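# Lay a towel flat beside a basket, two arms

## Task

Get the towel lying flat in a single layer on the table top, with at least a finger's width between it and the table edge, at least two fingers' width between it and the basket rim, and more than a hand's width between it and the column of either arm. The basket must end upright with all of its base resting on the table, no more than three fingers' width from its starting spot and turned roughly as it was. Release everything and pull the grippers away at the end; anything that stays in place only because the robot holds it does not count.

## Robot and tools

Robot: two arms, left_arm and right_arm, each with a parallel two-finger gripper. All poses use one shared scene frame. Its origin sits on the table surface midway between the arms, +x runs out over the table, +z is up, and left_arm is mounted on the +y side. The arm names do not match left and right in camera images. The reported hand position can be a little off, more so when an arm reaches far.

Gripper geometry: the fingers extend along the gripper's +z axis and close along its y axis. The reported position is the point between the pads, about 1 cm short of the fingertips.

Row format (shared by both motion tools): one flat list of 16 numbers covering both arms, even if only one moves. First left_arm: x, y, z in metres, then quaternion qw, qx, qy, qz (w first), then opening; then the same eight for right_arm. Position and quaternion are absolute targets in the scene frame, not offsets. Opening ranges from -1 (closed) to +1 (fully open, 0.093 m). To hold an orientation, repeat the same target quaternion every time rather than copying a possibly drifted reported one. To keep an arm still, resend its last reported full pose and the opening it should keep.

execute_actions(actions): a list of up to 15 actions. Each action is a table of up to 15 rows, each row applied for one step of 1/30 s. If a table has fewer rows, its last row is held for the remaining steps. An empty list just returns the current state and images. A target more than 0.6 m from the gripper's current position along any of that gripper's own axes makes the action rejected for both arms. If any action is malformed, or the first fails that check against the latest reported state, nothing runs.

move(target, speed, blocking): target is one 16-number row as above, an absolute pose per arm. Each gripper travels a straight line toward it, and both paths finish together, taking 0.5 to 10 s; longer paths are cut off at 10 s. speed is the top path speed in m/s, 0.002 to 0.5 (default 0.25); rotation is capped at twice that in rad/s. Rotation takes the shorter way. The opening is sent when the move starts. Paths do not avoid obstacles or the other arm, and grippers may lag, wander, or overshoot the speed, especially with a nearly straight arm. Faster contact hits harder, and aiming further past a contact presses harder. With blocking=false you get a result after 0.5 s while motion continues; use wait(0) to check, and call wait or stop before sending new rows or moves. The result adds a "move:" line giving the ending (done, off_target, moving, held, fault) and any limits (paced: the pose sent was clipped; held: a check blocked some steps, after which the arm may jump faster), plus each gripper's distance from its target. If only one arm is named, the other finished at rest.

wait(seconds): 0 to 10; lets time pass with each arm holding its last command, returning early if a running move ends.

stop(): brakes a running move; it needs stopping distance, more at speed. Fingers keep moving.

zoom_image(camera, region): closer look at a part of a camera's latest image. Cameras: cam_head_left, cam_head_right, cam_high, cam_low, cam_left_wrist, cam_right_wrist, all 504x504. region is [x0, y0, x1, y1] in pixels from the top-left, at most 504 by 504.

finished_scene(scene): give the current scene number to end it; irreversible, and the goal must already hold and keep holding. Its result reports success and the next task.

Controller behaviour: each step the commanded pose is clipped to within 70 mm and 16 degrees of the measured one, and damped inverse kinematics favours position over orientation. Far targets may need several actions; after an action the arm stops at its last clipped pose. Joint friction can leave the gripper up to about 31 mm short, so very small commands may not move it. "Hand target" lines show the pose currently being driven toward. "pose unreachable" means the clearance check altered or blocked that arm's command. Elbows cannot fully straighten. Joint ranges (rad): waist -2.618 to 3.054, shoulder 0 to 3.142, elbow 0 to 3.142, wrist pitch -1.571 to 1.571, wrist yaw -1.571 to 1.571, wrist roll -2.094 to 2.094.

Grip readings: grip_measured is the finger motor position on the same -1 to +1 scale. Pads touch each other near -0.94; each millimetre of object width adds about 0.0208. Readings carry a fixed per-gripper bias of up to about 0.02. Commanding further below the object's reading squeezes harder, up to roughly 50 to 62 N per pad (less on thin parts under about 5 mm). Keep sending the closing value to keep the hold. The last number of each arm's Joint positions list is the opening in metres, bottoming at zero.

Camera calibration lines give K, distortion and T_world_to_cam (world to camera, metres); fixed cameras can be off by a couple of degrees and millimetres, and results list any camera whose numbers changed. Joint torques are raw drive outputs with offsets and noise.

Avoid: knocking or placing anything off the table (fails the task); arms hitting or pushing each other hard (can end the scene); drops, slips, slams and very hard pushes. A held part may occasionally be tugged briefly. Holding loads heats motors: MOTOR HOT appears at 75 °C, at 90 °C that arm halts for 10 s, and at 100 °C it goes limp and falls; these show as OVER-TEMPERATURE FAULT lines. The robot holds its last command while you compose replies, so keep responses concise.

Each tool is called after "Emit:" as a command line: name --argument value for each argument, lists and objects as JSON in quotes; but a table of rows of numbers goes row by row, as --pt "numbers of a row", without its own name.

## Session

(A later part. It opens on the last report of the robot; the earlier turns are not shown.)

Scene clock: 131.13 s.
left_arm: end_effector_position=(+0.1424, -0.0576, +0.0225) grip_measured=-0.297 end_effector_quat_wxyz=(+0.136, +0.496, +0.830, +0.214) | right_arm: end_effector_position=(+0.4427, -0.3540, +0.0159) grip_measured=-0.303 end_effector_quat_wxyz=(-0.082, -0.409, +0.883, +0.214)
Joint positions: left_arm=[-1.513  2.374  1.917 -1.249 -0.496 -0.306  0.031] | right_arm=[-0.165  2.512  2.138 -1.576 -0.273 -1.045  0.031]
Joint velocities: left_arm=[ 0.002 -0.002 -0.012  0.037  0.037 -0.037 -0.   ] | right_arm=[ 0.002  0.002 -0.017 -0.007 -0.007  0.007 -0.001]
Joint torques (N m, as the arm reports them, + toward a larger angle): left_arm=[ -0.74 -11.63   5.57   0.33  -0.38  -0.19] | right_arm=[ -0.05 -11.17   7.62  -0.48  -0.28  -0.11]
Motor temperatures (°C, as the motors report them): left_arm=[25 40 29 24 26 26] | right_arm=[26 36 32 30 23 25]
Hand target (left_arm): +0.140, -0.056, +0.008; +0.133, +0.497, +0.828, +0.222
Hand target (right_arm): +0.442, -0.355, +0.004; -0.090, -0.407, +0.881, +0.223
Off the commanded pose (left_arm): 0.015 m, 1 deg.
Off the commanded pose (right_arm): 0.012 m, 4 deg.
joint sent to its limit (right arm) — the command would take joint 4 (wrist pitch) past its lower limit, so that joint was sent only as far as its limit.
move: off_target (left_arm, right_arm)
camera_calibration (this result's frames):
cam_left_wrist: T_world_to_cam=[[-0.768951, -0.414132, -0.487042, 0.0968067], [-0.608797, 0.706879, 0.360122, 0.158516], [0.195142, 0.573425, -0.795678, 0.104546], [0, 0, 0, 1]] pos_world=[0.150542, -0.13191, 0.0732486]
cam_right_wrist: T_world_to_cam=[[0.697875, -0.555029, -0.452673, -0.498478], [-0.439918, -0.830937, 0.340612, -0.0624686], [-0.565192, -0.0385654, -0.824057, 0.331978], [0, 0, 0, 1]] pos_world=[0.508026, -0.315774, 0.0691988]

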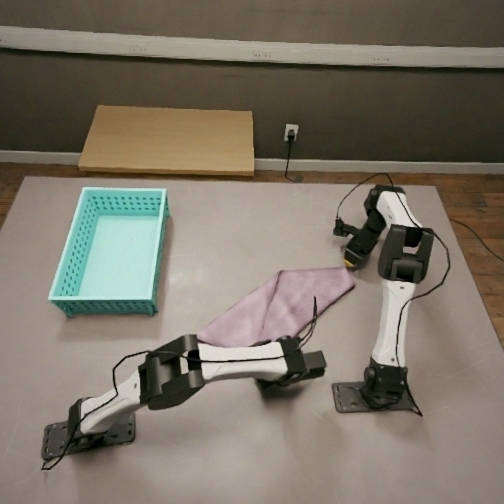

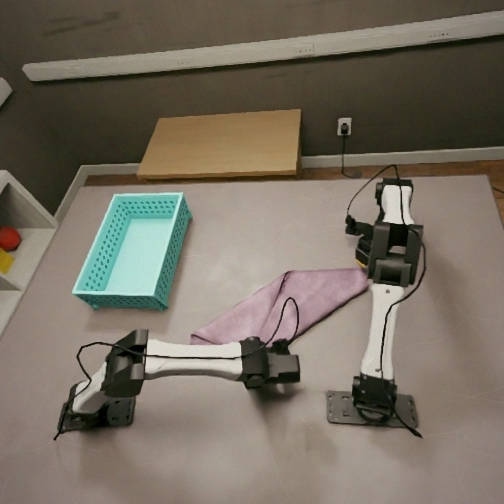

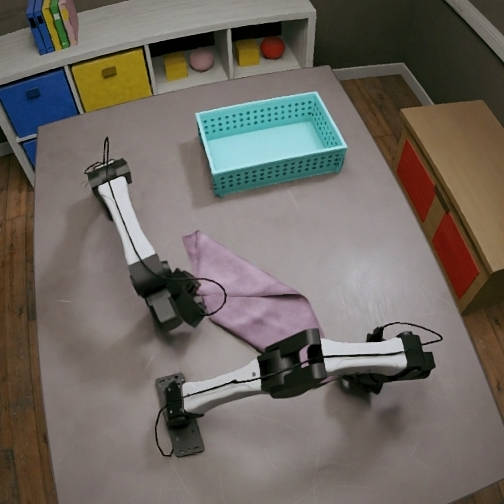

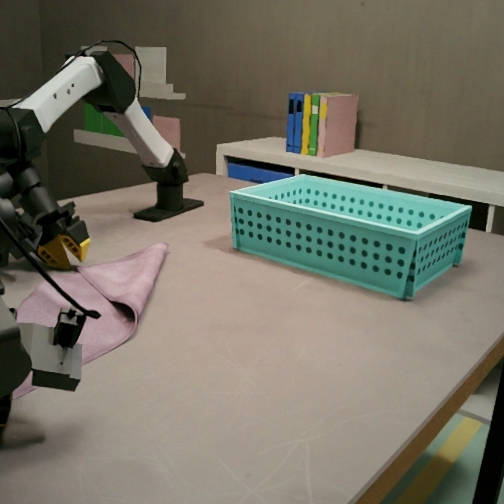

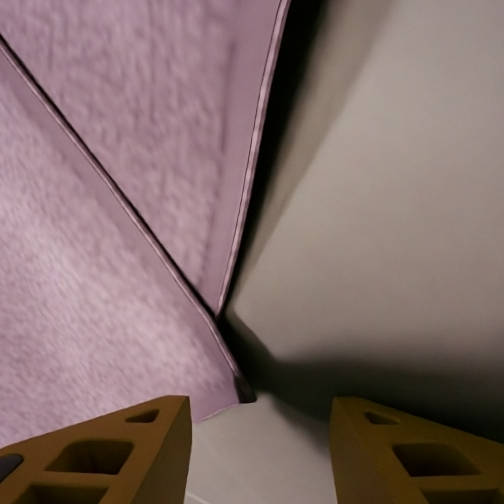

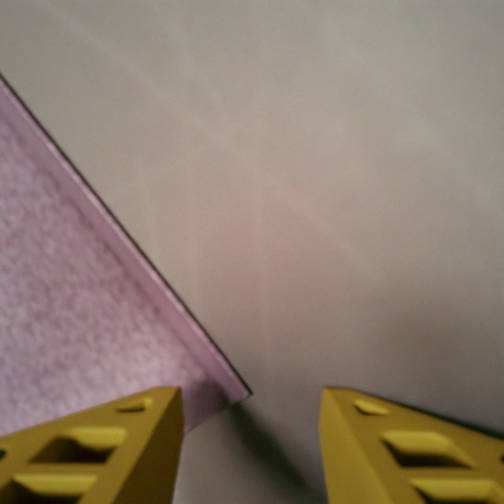

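Emit:
move --target '[0.170,-0.043,0.006,0.133,0.497,0.828,0.222,-0.3, 0.420,-0.334,0.0,-0.109,-0.408,0.875,0.235,-0.3]' --speed 0.03

Scene clock: 150.67 s.
left_arm: end_effector_position=(+0.1448, -0.0568, +0.0210) grip_measured=-0.297 end_effector_quat_wxyz=(+0.129, +0.511, +0.827, +0.194) | right_arm: end_effector_position=(+0.4374, -0.3494, +0.0153) grip_measured=-0.302 end_effector_quat_wxyz=(-0.077, -0.410, +0.885, +0.207)
Joint positions: left_arm=[-1.495  2.342  1.869 -1.196 -0.461 -0.249  0.031] | right_arm=[-0.153  2.461  2.049 -1.518 -0.271 -1.03   0.031]
Joint velocities: left_arm=[-0.007 -0.022 -0.012 -0.066 -0.081  0.037 -0.001] | right_arm=[ 0.002  0.002 -0.002  0.022 -0.022  0.081 -0.001]
Joint torques (N m, as the arm reports them, + toward a larger angle): left_arm=[  2.96 -11.82   3.75   0.55  -0.81   0.02] | right_arm=[  2.12 -12.21   2.85  -0.57  -0.43   0.01]
Motor temperatures (°C, as the motors report them): left_arm=[25 43 29 24 26 26] | right_arm=[26 39 33 30 23 25]
Hand target (left_arm): +0.169, -0.042, +0.007; +0.132, +0.497, +0.828, +0.223
Hand target (right_arm): +0.420, -0.335, +0.002; -0.110, -0.408, +0.876, +0.234
Off the commanded pose (left_arm): 0.032 m, 4 deg.
Off the commanded pose (right_arm): 0.028 m, 5 deg.
move: off_target (left_arm, right_arm)
camera_calibration (this result's frames):
cam_left_wrist: T_world_to_cam=[[-0.797943, -0.400988, -0.449996, 0.102356], [-0.574682, 0.731265, 0.367414, 0.156276], [0.181738, 0.55178, -0.813947, 0.103559], [0, 0, 0, 1]] pos_world=[0.152662, -0.130377, 0.0729338]
cam_right_wrist: T_world_to_cam=[[0.704075, -0.559851, -0.436859, -0.497161], [-0.4461, -0.827348, 0.341307, -0.0567681], [-0.552515, -0.0454231, -0.832264, 0.320854], [0, 0, 0, 1]] pos_world=[0.501992, -0.310729, 0.0692218]

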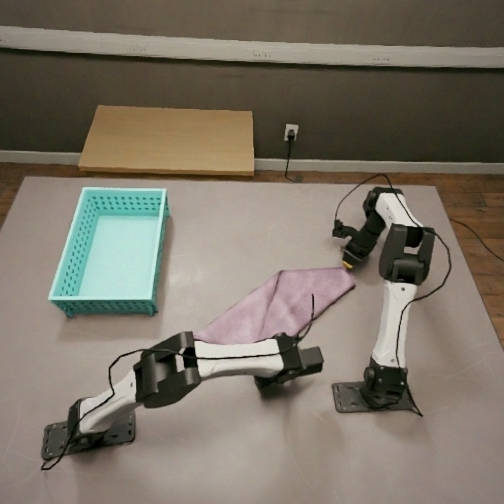

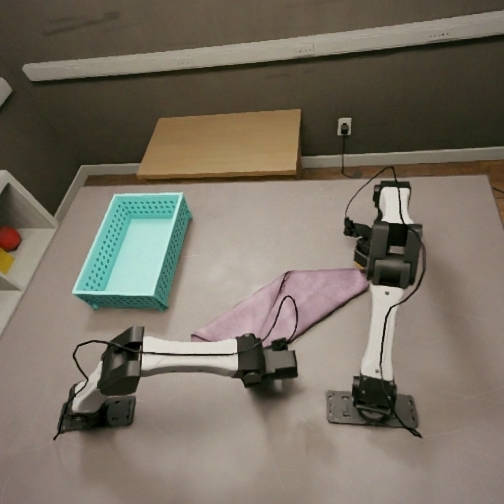

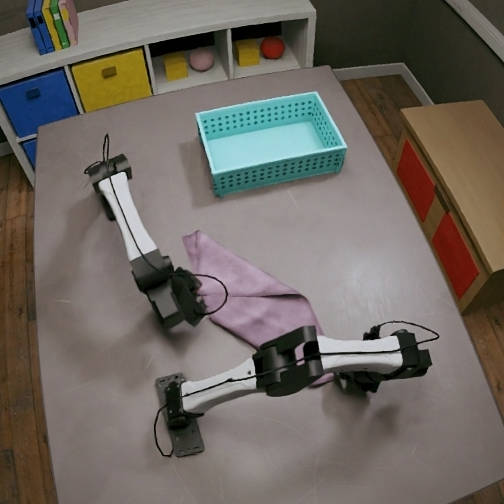

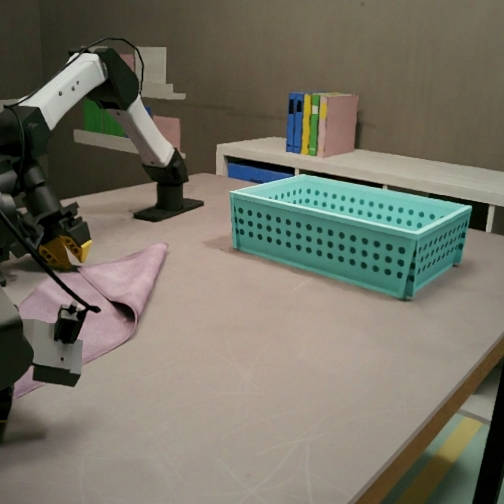

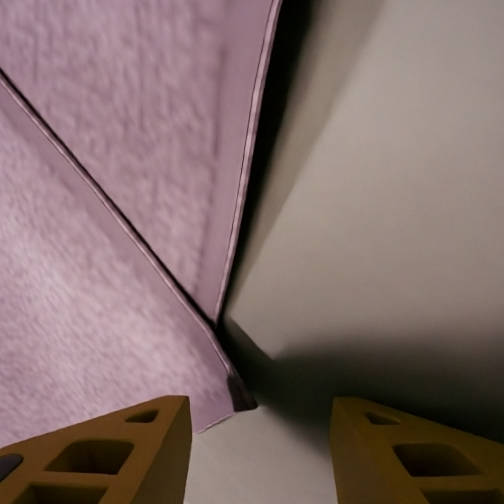

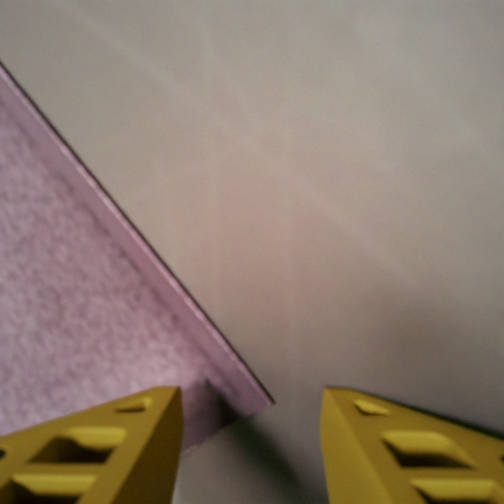

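Emit:
move --target '[0.170,-0.043,0.022,0.133,0.497,0.828,0.222,-0.3, 0.420,-0.334,0.015,-0.109,-0.408,0.875,0.235,-0.3]' --speed 0.03

Scene clock: 156.13 s.
left_arm: end_effector_position=(+0.1639, -0.0498, +0.0253) grip_measured=-0.297 end_effector_quat_wxyz=(+0.141, +0.497, +0.830, +0.211) | right_arm: end_effector_position=(+0.4275, -0.3405, +0.0207) grip_measured=-0.302 end_effector_quat_wxyz=(-0.095, -0.411, +0.879, +0.221)
Joint positions: left_arm=[-1.463  2.34   1.869 -1.196 -0.505 -0.246  0.031] | right_arm=[-0.137  2.459  2.049 -1.565 -0.279 -1.029  0.031]
Joint velocities: left_arm=[-0.022  0.002  0.017  0.007 -0.051  0.007  0.001] | right_arm=[ 0.002  0.002 -0.027 -0.037 -0.007  0.007 -0.   ]
Joint torques (N m, as the arm reports them, + toward a larger angle): left_arm=[  0.94 -12.9    6.71   0.12  -0.37   0.03] | right_arm=[  1.08 -13.02   5.18  -0.66  -0.35   0.01]
Motor temperatures (°C, as the motors report them): left_arm=[25 43 29 24 26 26] | right_arm=[26 40 32 30 23 25]
Hand target (left_arm): +0.170, -0.043, +0.022; +0.134, +0.497, +0.828, +0.222
Hand target (right_arm): +0.420, -0.334, +0.016; -0.109, -0.408, +0.876, +0.235
Off the commanded pose (left_arm): 0.010 m, 2 deg.
Off the commanded pose (right_arm): 0.011 m, 2 deg.
move: off_target (right_arm)
camera_calibration (this result's frames):
cam_left_wrist: T_world_to_cam=[[-0.767893, -0.41592, -0.487186, 0.117636], [-0.607962, 0.712788, 0.349737, 0.165507], [0.201798, 0.564751, -0.800208, 0.096772], [0, 0, 0, 1]] pos_world=[0.171426, -0.123696, 0.0768648]
cam_right_wrist: T_world_to_cam=[[0.690835, -0.545439, -0.474598, -0.471572], [-0.42047, -0.837086, 0.349989, -0.0701523], [-0.588177, -0.0422303, -0.807629, 0.336087], [0, 0, 0, 1]] pos_world=[0.49396, -0.301744, 0.0721791]

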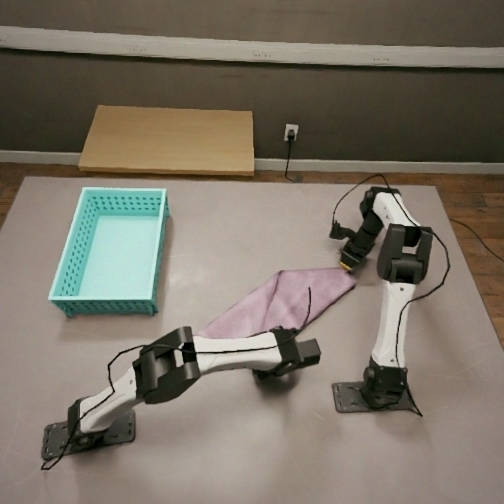

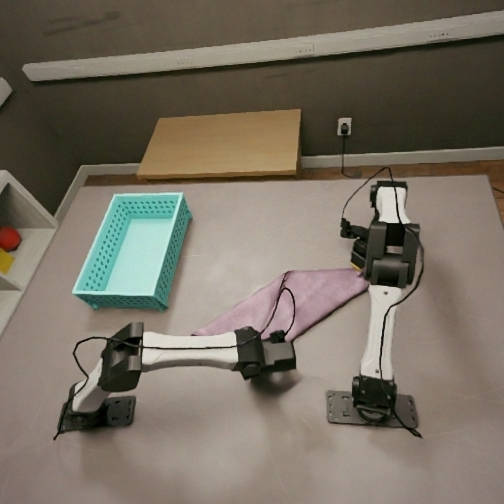

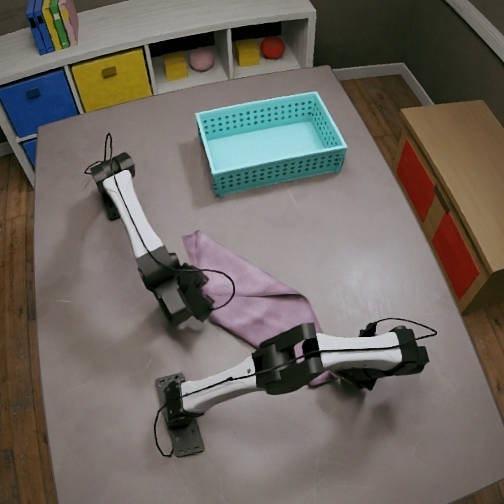

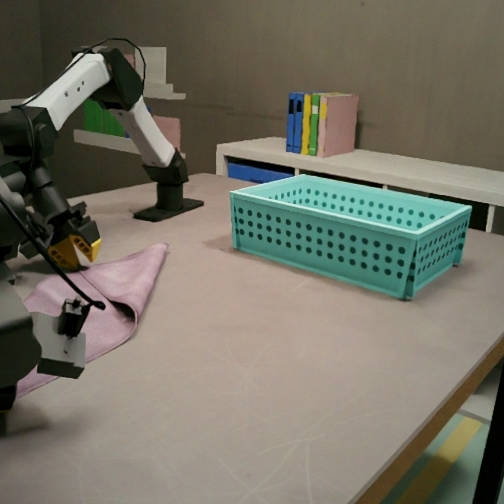

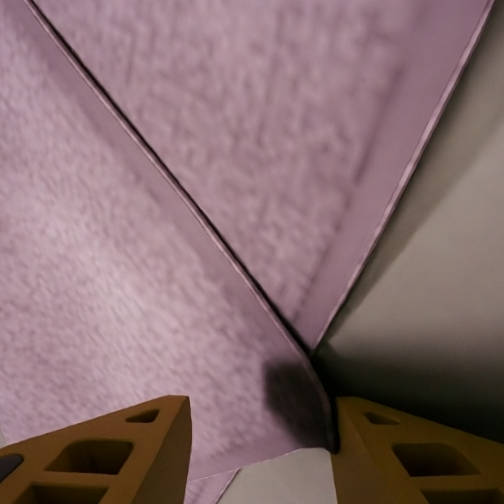

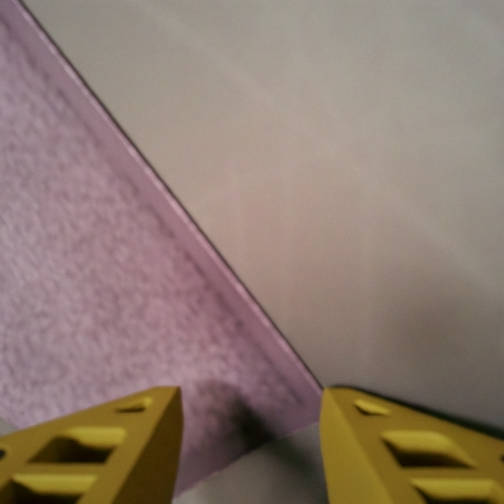

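Emit:
execute_actions --actions '[[[0.170,-0.043,0.020,0.133,0.497,0.828,0.222,-0.5, 0.424,-0.337,0.015,-0.109,-0.408,0.875,0.235,-0.1]],[[0.170,-0.043,0.018,0.133,0.497,0.828,0.222,-0.7, 0.424,-0.337,0.004,-0.109,-0.408,0.875,0.235,-0.1]],[[0.170,-0.043,0.016,0.133,0.497,0.828,0.222,-1, 0.424,-0.337,0.0,-0.109,-0.408,0.875,0.235,-0.3]],[[0.170,-0.043,0.016,0.133,0.497,0.828,0.222,-1, 0.424,-0.337,-0.004,-0.109,-0.408,0.875,0.235,-0.5]]]'

Scene clock: 165.87 s.
left_arm: end_effector_position=(+0.1658, -0.0489, +0.0254) grip_measured=-0.982 end_effector_quat_wxyz=(+0.141, +0.495, +0.831, +0.212) | right_arm: end_effector_position=(+0.4286, -0.3401, +0.0140) grip_measured=-0.497 end_effector_quat_wxyz=(-0.096, -0.410, +0.879, +0.224)
Joint positions: left_arm=[-1.458  2.34   1.869 -1.196 -0.506 -0.245  0.   ] | right_arm=[-0.137  2.475  2.049 -1.553 -0.283 -1.029  0.021]
Joint velocities: left_arm=[ 0.002 -0.012  0.007  0.022 -0.007  0.022  0.   ] | right_arm=[ 0.002 -0.007  0.012  0.022 -0.022  0.095 -0.   ]
Joint torques (N m, as the arm reports them, + toward a larger angle): left_arm=[  0.61 -12.25   5.87   0.29  -0.37   0.03] | right_arm=[  0.68 -11.03   4.7   -0.35  -0.27  -0.06]
Motor temperatures (°C, as the motors report them): left_arm=[25 45 29 24 26 26] | right_arm=[26 41 32 30 23 25]
Hand target (left_arm): +0.170, -0.043, +0.016; +0.133, +0.497, +0.828, +0.222
Hand target (right_arm): +0.423, -0.337, -0.003; -0.109, -0.408, +0.875, +0.235
Off the commanded pose (left_arm): 0.012 m, 2 deg.
Off the commanded pose (right_arm): 0.019 m, 2 deg.
camera_calibration (this result's frames):
cam_left_wrist: T_world_to_cam=[[-0.765671, -0.41886, -0.488165, 0.119077], [-0.61126, 0.710099, 0.349456, 0.166424], [0.200273, 0.565964, -0.799735, 0.0962304], [0, 0, 0, 1]] pos_world=[0.17363, -0.122764, 0.0769304]
cam_right_wrist: T_world_to_cam=[[0.688068, -0.544666, -0.479481, -0.473714], [-0.42012, -0.837767, 0.348777, -0.0673463], [-0.591661, -0.0385428, -0.805265, 0.334022], [0, 0, 0, 1]] pos_world=[0.495282, -0.301562, 0.0653277]

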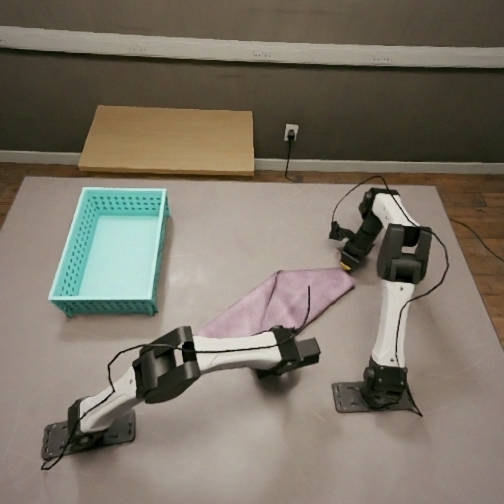

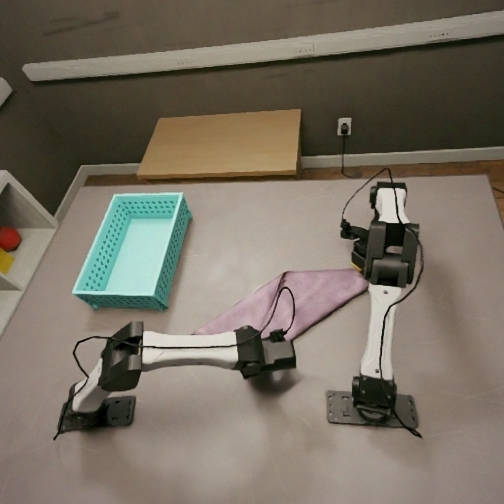

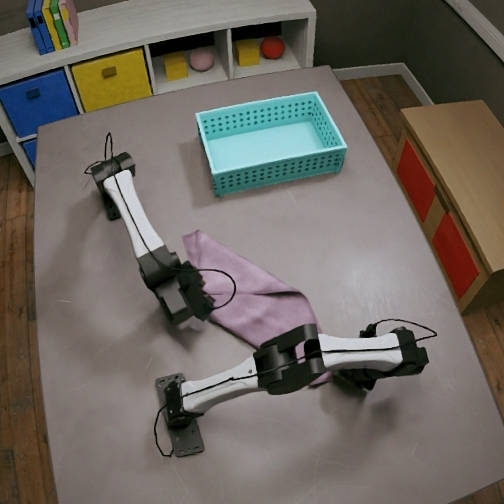

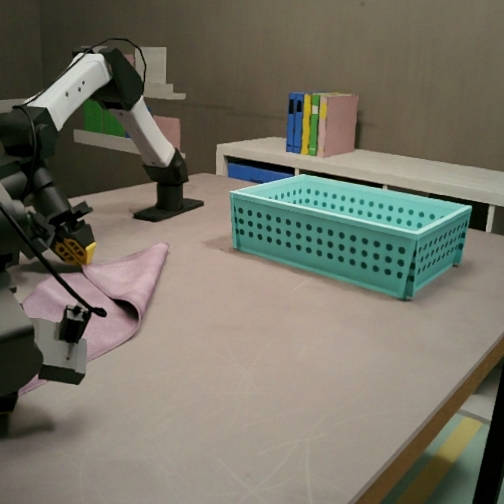

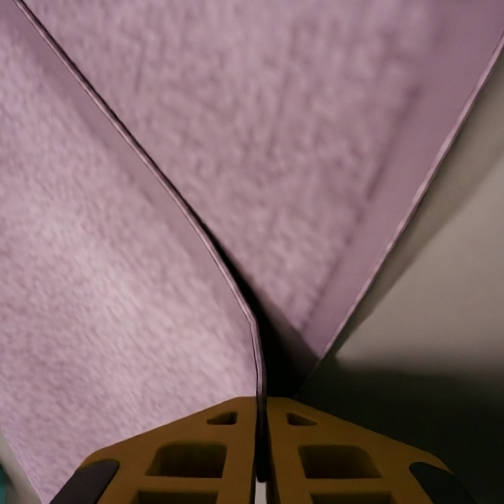

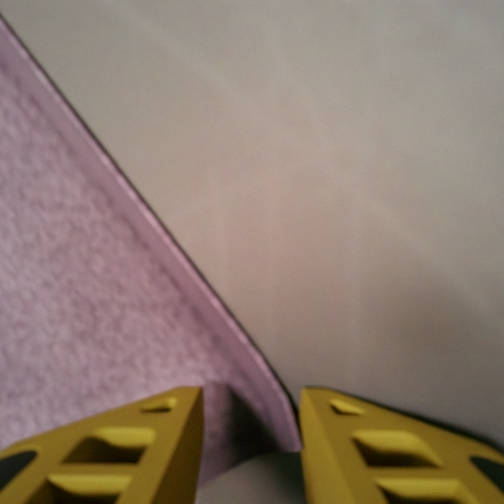

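Left has the corner. Close the right.

Emit:
execute_actions --actions '[[[0.170,-0.043,0.025,0.133,0.497,0.828,0.222,-1, 0.422,-0.335,0.0,-0.109,-0.408,0.875,0.235,-0.7]],[[0.170,-0.043,0.025,0.133,0.497,0.828,0.222,-1, 0.422,-0.335,0.002,-0.109,-0.408,0.875,0.235,-1]]]'

Scene clock: 170.23 s.
left_arm: end_effector_position=(+0.1658, -0.0489, +0.0254) grip_measured=-0.982 end_effector_quat_wxyz=(+0.141, +0.495, +0.831, +0.212) | right_arm: end_effector_position=(+0.4279, -0.3399, +0.0120) grip_measured=-0.992 end_effector_quat_wxyz=(-0.097, -0.410, +0.879, +0.224)
Joint positions: left_arm=[-1.458  2.34   1.869 -1.196 -0.506 -0.245  0.   ] | right_arm=[-0.137  2.475  2.041 -1.547 -0.284 -1.029  0.   ]
Joint velocities: left_arm=[ 0.002  0.002 -0.007  0.007 -0.007 -0.051  0.   ] | right_arm=[-0.007  0.002 -0.002 -0.007 -0.022 -0.022  0.   ]
Joint torques (N m, as the arm reports them, + toward a larger angle): left_arm=[  0.61 -13.     7.62  -0.01  -0.37   0.03] | right_arm=[  0.97 -12.56   4.92  -0.49  -0.31  -0.01]
Motor temperatures (°C, as the motors report them): left_arm=[25 45 29 24 26 26] | right_arm=[26 41 32 30 23 25]
Hand target (left_arm): +0.170, -0.043, +0.025; +0.133, +0.497, +0.828, +0.222
Hand target (right_arm): +0.422, -0.335, +0.002; -0.109, -0.408, +0.875, +0.235
Off the commanded pose (left_arm): 0.007 m, 2 deg.
Off the commanded pose (right_arm): 0.013 m, 2 deg.
camera_calibration (this result's frames):
cam_left_wrist: T_world_to_cam=[[-0.765671, -0.41886, -0.488165, 0.119077], [-0.61126, 0.710099, 0.349456, 0.166424], [0.200273, 0.565964, -0.799735, 0.0962304], [0, 0, 0, 1]] pos_world=[0.17363, -0.122764, 0.0769304]
cam_right_wrist: T_world_to_cam=[[0.687205, -0.544469, -0.480939, -0.473588], [-0.419868, -0.837934, 0.34868, -0.0669791], [-0.592841, -0.0376839, -0.804438, 0.33287], [0, 0, 0, 1]] pos_world=[0.494668, -0.301434, 0.0633604]

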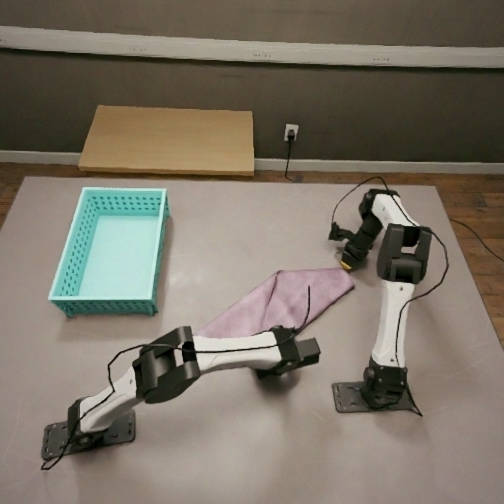

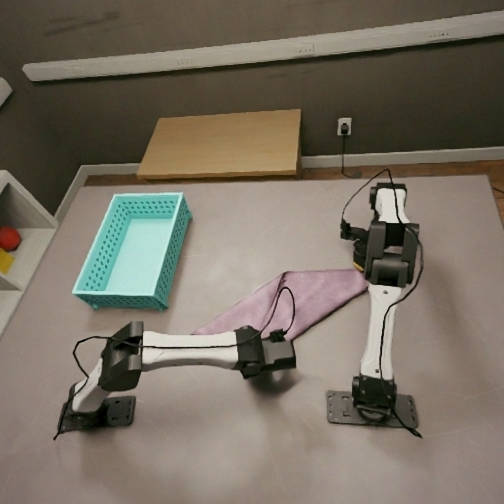

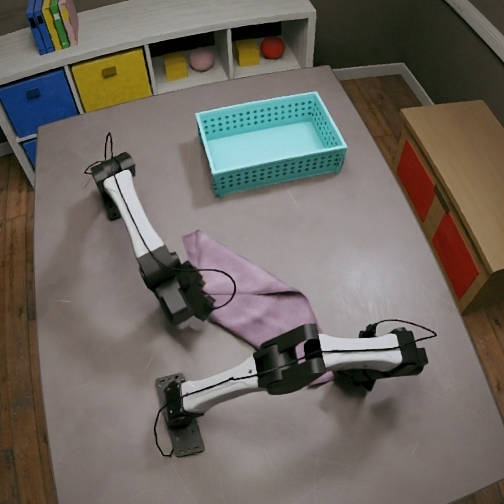

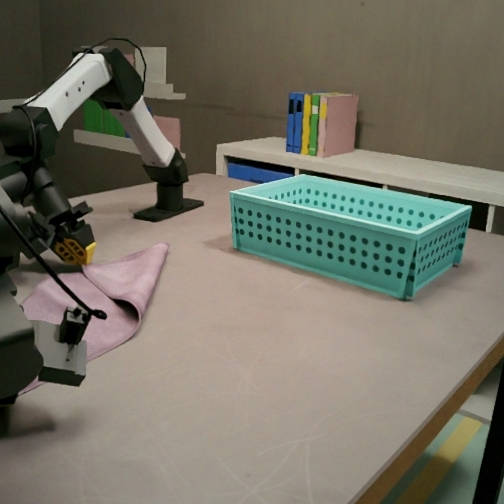

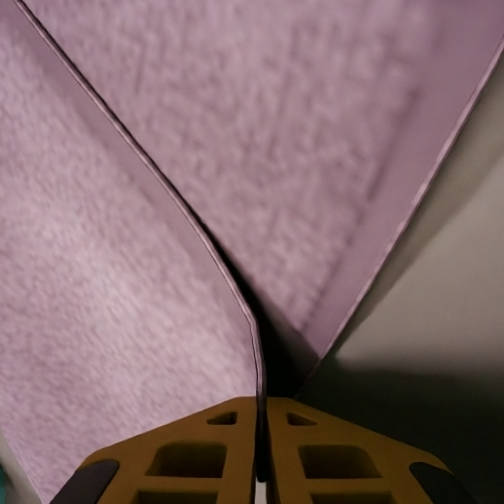

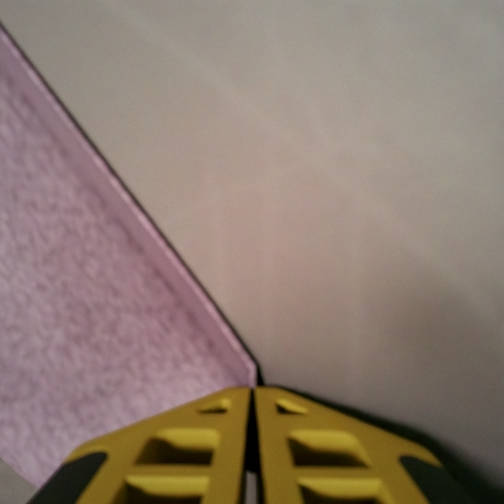

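Emit:
move --target '[0.23,0.04,0.15,0.22,0.53,0.82,0.0,-1, 0.36,-0.35,0.14,0.1,-0.45,0.865,0.2,-1]' --speed 0.12

Scene clock: 198.27 s.
left_arm: end_effector_position=(+0.2308, +0.0384, +0.1541) grip_measured=-0.982 end_effector_quat_wxyz=(+0.221, +0.530, +0.819, +0.006) | right_arm: end_effector_position=(+0.3669, -0.3507, +0.1429) grip_measured=-0.992 end_effector_quat_wxyz=(+0.103, -0.455, +0.864, +0.191)
Joint positions: left_arm=[-1.091  1.677  1.428 -0.903 -0.16   0.256  0.   ] | right_arm=[-0.26   1.82   1.579 -1.428 -0.427 -1.21   0.   ]
Joint velocities: left_arm=[-0.017 -0.002  0.012 -0.007  0.066 -0.051  0.   ] | right_arm=[ 0.002  0.017 -0.002 -0.007 -0.022  0.007  0.   ]
Joint torques (N m, as the arm reports them, + toward a larger angle): left_arm=[ 0.38 -9.77  6.9   1.42  0.02  0.04] | right_arm=[-0.19 -9.7   5.53  0.1  -0.43 -0.1 ]
Motor temperatures (°C, as the motors report them): left_arm=[25 49 31 24 26 26] | right_arm=[26 44 31 29 23 25]
Hand target (left_arm): +0.231, +0.041, +0.154; +0.223, +0.532, +0.817, +0.002
Hand target (right_arm): +0.361, -0.351, +0.140; +0.101, -0.450, +0.864, +0.201
Off the commanded pose (left_arm): 0.004 m, 1 deg.
Off the commanded pose (right_arm): 0.008 m, 1 deg.
move: done
camera_calibration (this result's frames):
cam_left_wrist: T_world_to_cam=[[-0.867576, -0.43488, -0.24123, 0.254361], [-0.460937, 0.885278, 0.0618039, 0.102107], [0.186678, 0.164811, -0.968498, 0.181288], [0, 0, 0, 1]] pos_world=[0.2339, -0.00965506, 0.230626]
cam_right_wrist: T_world_to_cam=[[0.835996, -0.494502, -0.237861, -0.446425], [-0.495573, -0.866514, 0.059682, -0.0882242], [-0.235623, 0.0679837, -0.969464, 0.331163], [0, 0, 0, 1]] pos_world=[0.407518, -0.319719, 0.220129]

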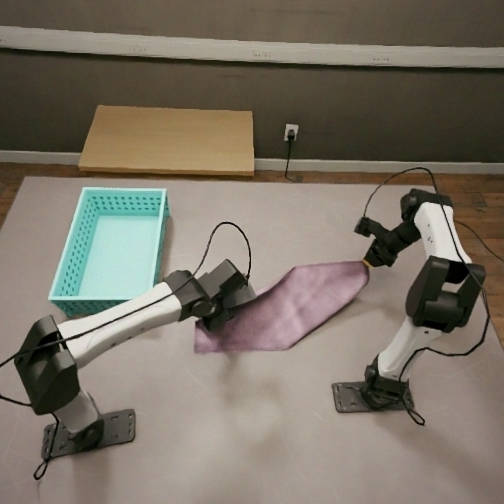

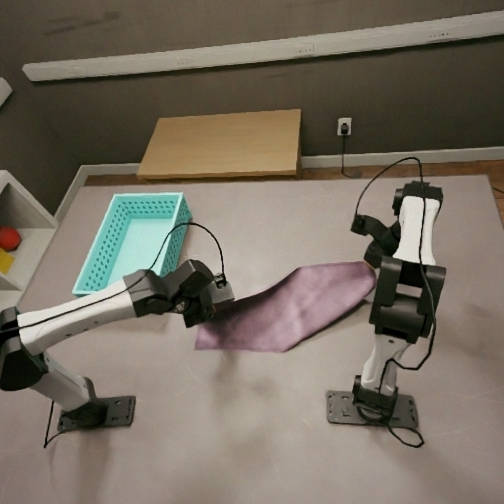

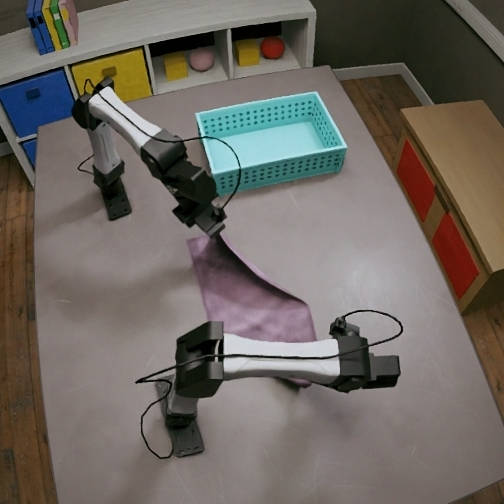

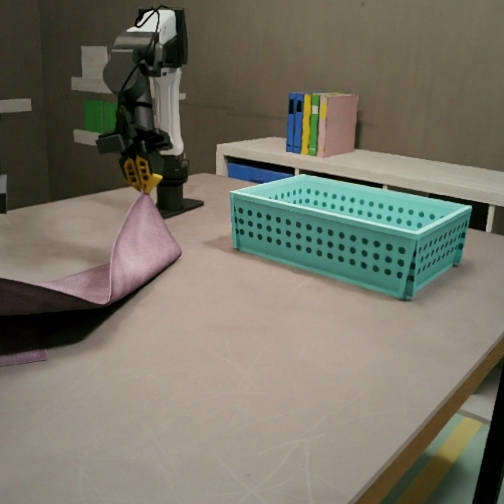

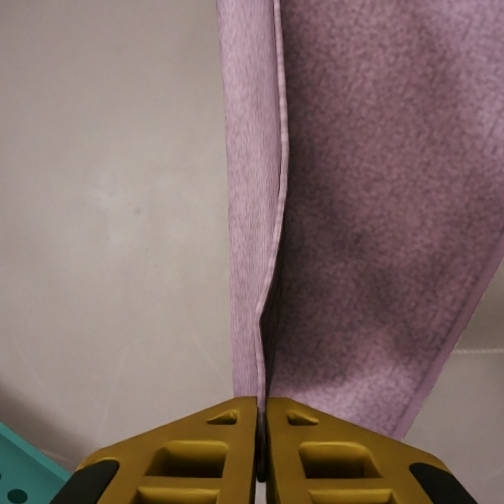

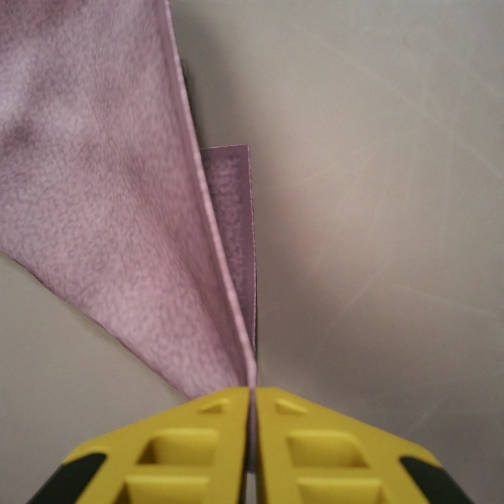

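Emit:
move --target '[0.40,0.08,0.30,0.375,0.418,0.804,-0.195,-1, 0.45,-0.385,0.30,0.390,-0.347,0.837,0.162,-1]' --speed 0.12

Scene clock: 211.43 s.
left_arm: end_effector_position=(+0.3956, +0.0833, +0.3085) grip_measured=-0.982 end_effector_quat_wxyz=(+0.388, +0.426, +0.796, -0.186) | right_arm: end_effector_position=(+0.4512, -0.3820, +0.2887) grip_measured=-0.992 end_effector_quat_wxyz=(+0.376, -0.349, +0.842, +0.169)
Joint positions: left_arm=[-0.575  1.85   2.009 -0.911  0.401  0.396  0.   ] | right_arm=[-0.41   1.807  1.965 -1.323 -0.77  -0.99   0.   ]
Joint velocities: left_arm=[-0.002 -0.027  0.007  0.007  0.007  0.022  0.   ] | right_arm=[-0.002 -0.007 -0.012  0.007  0.022 -0.007  0.   ]
Joint torques (N m, as the arm reports them, + toward a larger angle): left_arm=[ 0.48 -8.71 10.37  1.7   0.28 -0.07] | right_arm=[ -0.19 -10.02   8.86   1.21  -0.59   0.02]
Motor temperatures (°C, as the motors report them): left_arm=[25 47 31 26 26 26] | right_arm=[26 43 32 29 23 25]
Hand target (left_arm): +0.399, +0.085, +0.303; +0.378, +0.423, +0.801, -0.190
Hand target (right_arm): +0.452, -0.385, +0.299; +0.391, -0.348, +0.837, +0.163
Off the commanded pose (left_arm): 0.010 m, 2 deg.
Off the commanded pose (right_arm): 0.012 m, 2 deg.
move: off_target (right_arm)
camera_calibration (this result's frames):
cam_left_wrist: T_world_to_cam=[[-0.825395, -0.563502, -0.0344769, 0.384275], [-0.495237, 0.752017, -0.434984, 0.306723], [0.271042, -0.341959, -0.899778, 0.280289], [0, 0, 0, 1]] pos_world=[0.393109, 0.0817259, 0.398866]
cam_right_wrist: T_world_to_cam=[[0.728262, -0.685176, -0.0129563, -0.586907], [-0.631167, -0.663252, -0.40215, 0.189846], [0.266951, 0.301048, -0.915482, 0.341131], [0, 0, 0, 1]] pos_world=[0.456182, -0.378916, 0.381041]

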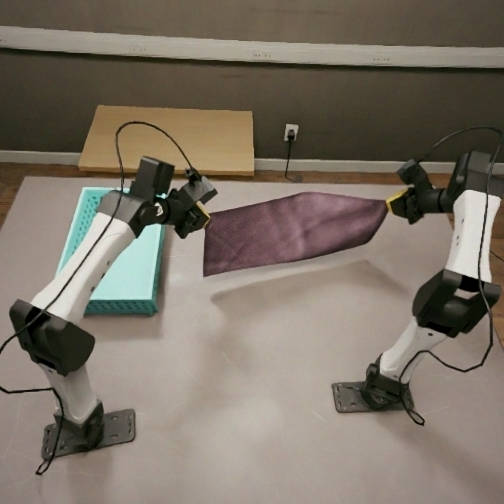

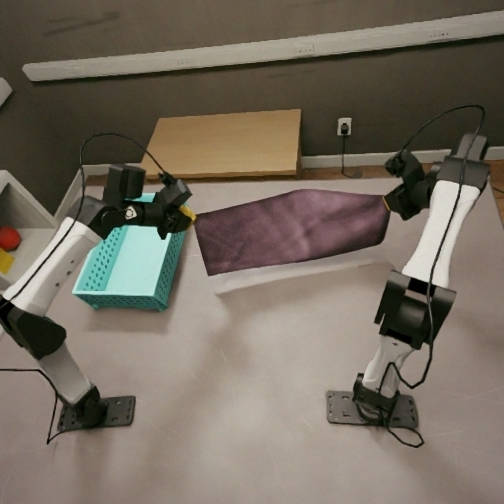

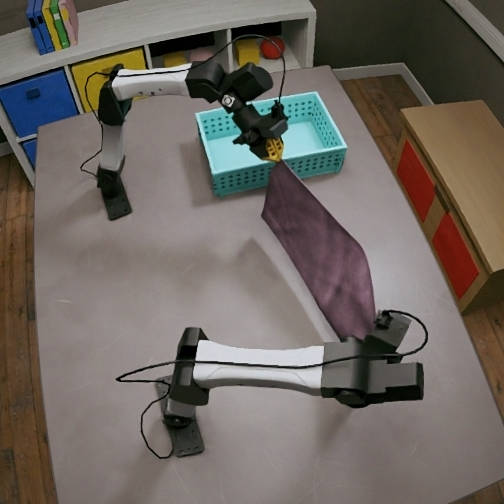

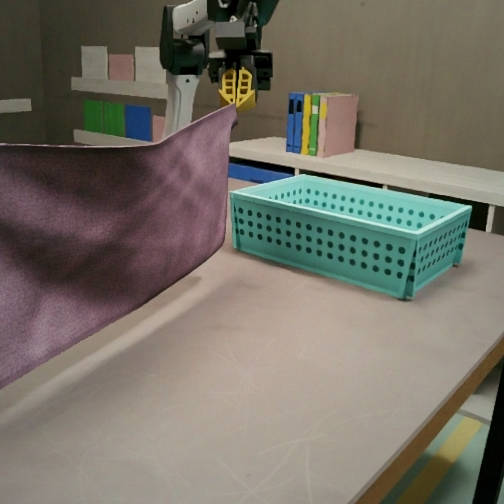

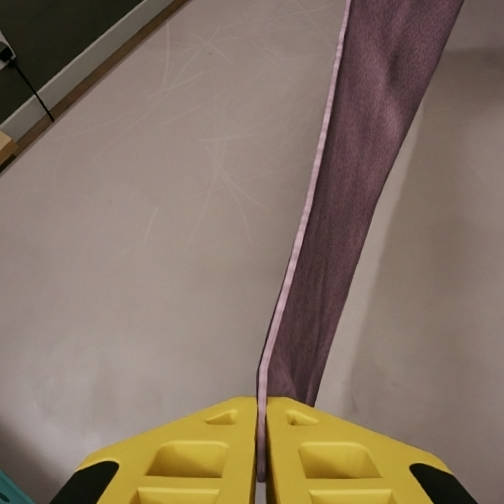

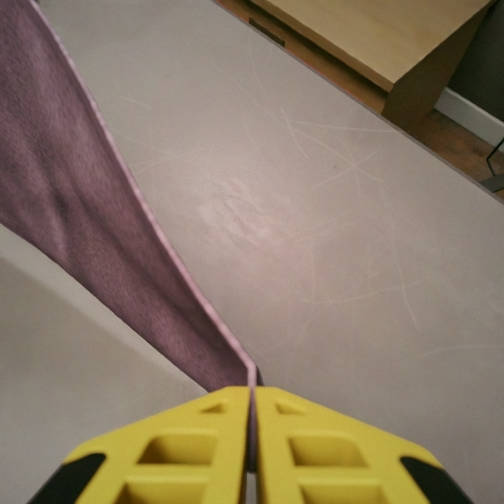

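Emit:
move --target '[0.46,0.08,0.285,0.406,0.707,0.579,0,-1, 0.52,-0.405,0.295,0.406,-0.707,0.579,0,-1]' --speed 0.15

Scene clock: 239.40 s.
left_arm: end_effector_position=(+0.4544, +0.0732, +0.2932) grip_measured=-0.982 end_effector_quat_wxyz=(+0.419, +0.705, +0.573, -0.005) | right_arm: end_effector_position=(+0.5175, -0.4070, +0.2986) grip_measured=-0.993 end_effector_quat_wxyz=(-0.417, +0.695, -0.585, +0.028)
Joint positions: left_arm=[-0.555  2.136  2.382 -1.02   0.38   1.223  0.   ] | right_arm=[-0.41   2.235  2.653 -1.565 -0.776 -1.936  0.   ]
Joint velocities: left_arm=[ 0.017 -0.027  0.022 -0.051  0.022  0.022  0.   ] | right_arm=[ 0.002 -0.022  0.002  0.007  0.051 -0.051  0.   ]
Joint torques (N m, as the arm reports them, + toward a larger angle): left_arm=[  0.73 -11.04   9.81   1.63   0.11   0.05] | right_arm=[  0.83 -10.45   8.01   0.93  -0.56  -0.01]
Motor temperatures (°C, as the motors report them): left_arm=[25 44 35 28 26 26] | right_arm=[26 42 35 31 23 25]
Hand target (left_arm): +0.460, +0.081, +0.285; +0.407, +0.707, +0.579, +0.001
Hand target (right_arm): +0.520, -0.404, +0.294; -0.419, +0.697, -0.582, +0.020
Off the commanded pose (left_arm): 0.012 m, 2 deg.
Off the commanded pose (right_arm): 0.005 m, 4 deg.
joint sent to its limit (right arm) — the command would take joint 4 (wrist pitch) past its lower limit, so that joint was sent only as far as its limit.
move: off_target (left_arm, right_arm)
camera_calibration (this result's frames):
cam_left_wrist: T_world_to_cam=[[-0.812507, -0.00218911, -0.582947, 0.540488], [0.114115, 0.980049, -0.162732, -0.0366017], [0.571673, -0.198744, -0.796047, 0.0696737], [0, 0, 0, 1]] pos_world=[0.403496, 0.0509019, 0.364583]
cam_right_wrist: T_world_to_cam=[[0.788496, -0.011527, 0.614932, -0.59667], [0.0784754, -0.989767, -0.119178, -0.365487], [0.610013, 0.142229, -0.779522, 0.0572964], [0, 0, 0, 1]] pos_world=[0.464202, -0.376774, 0.368017]

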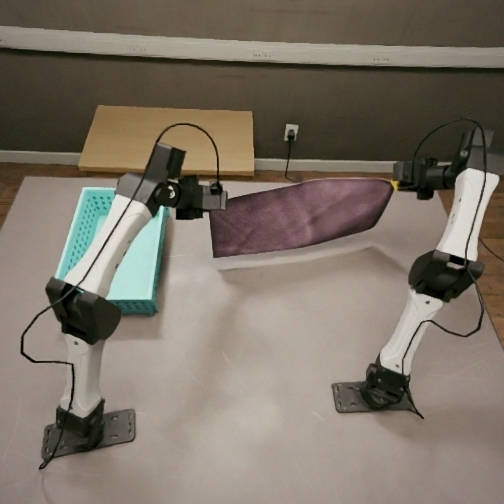

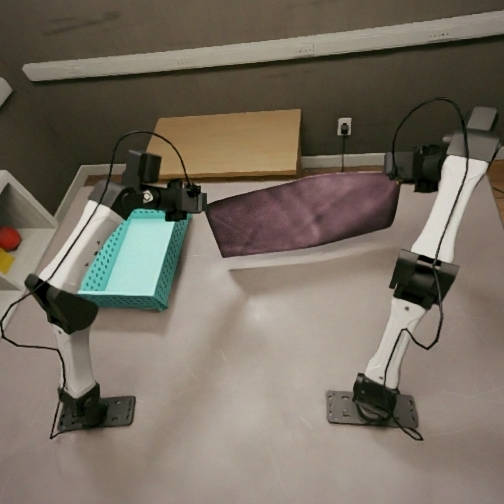

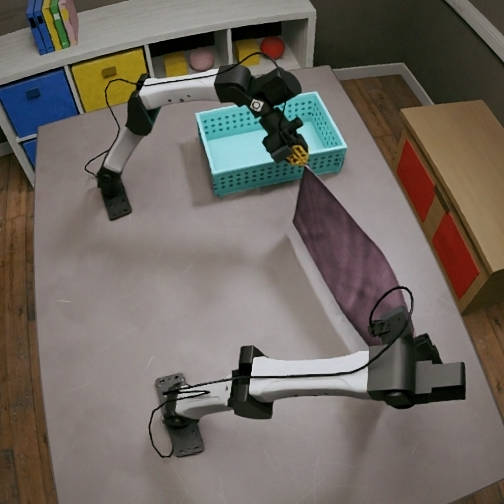

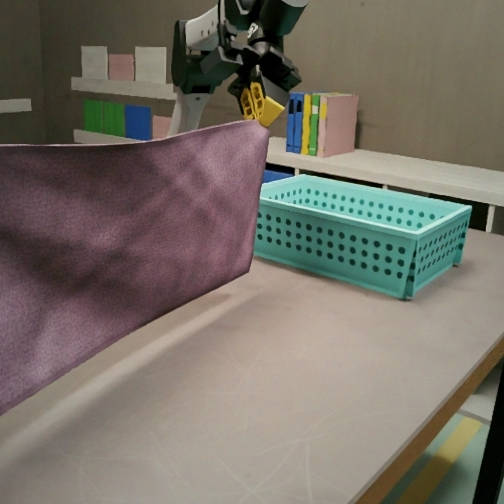

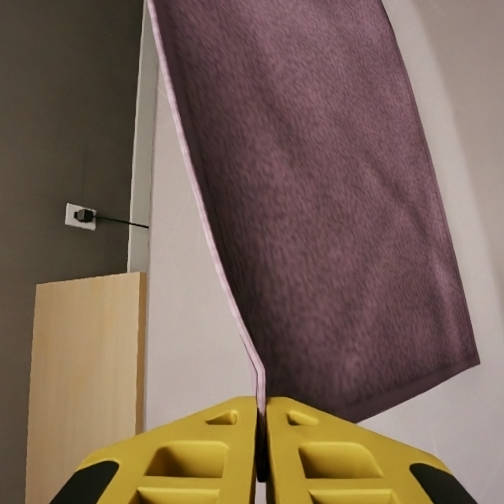

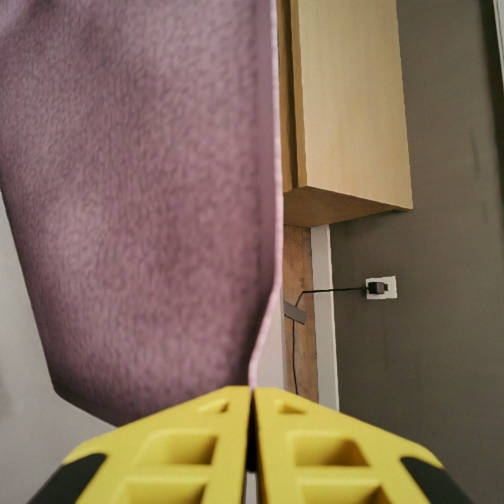

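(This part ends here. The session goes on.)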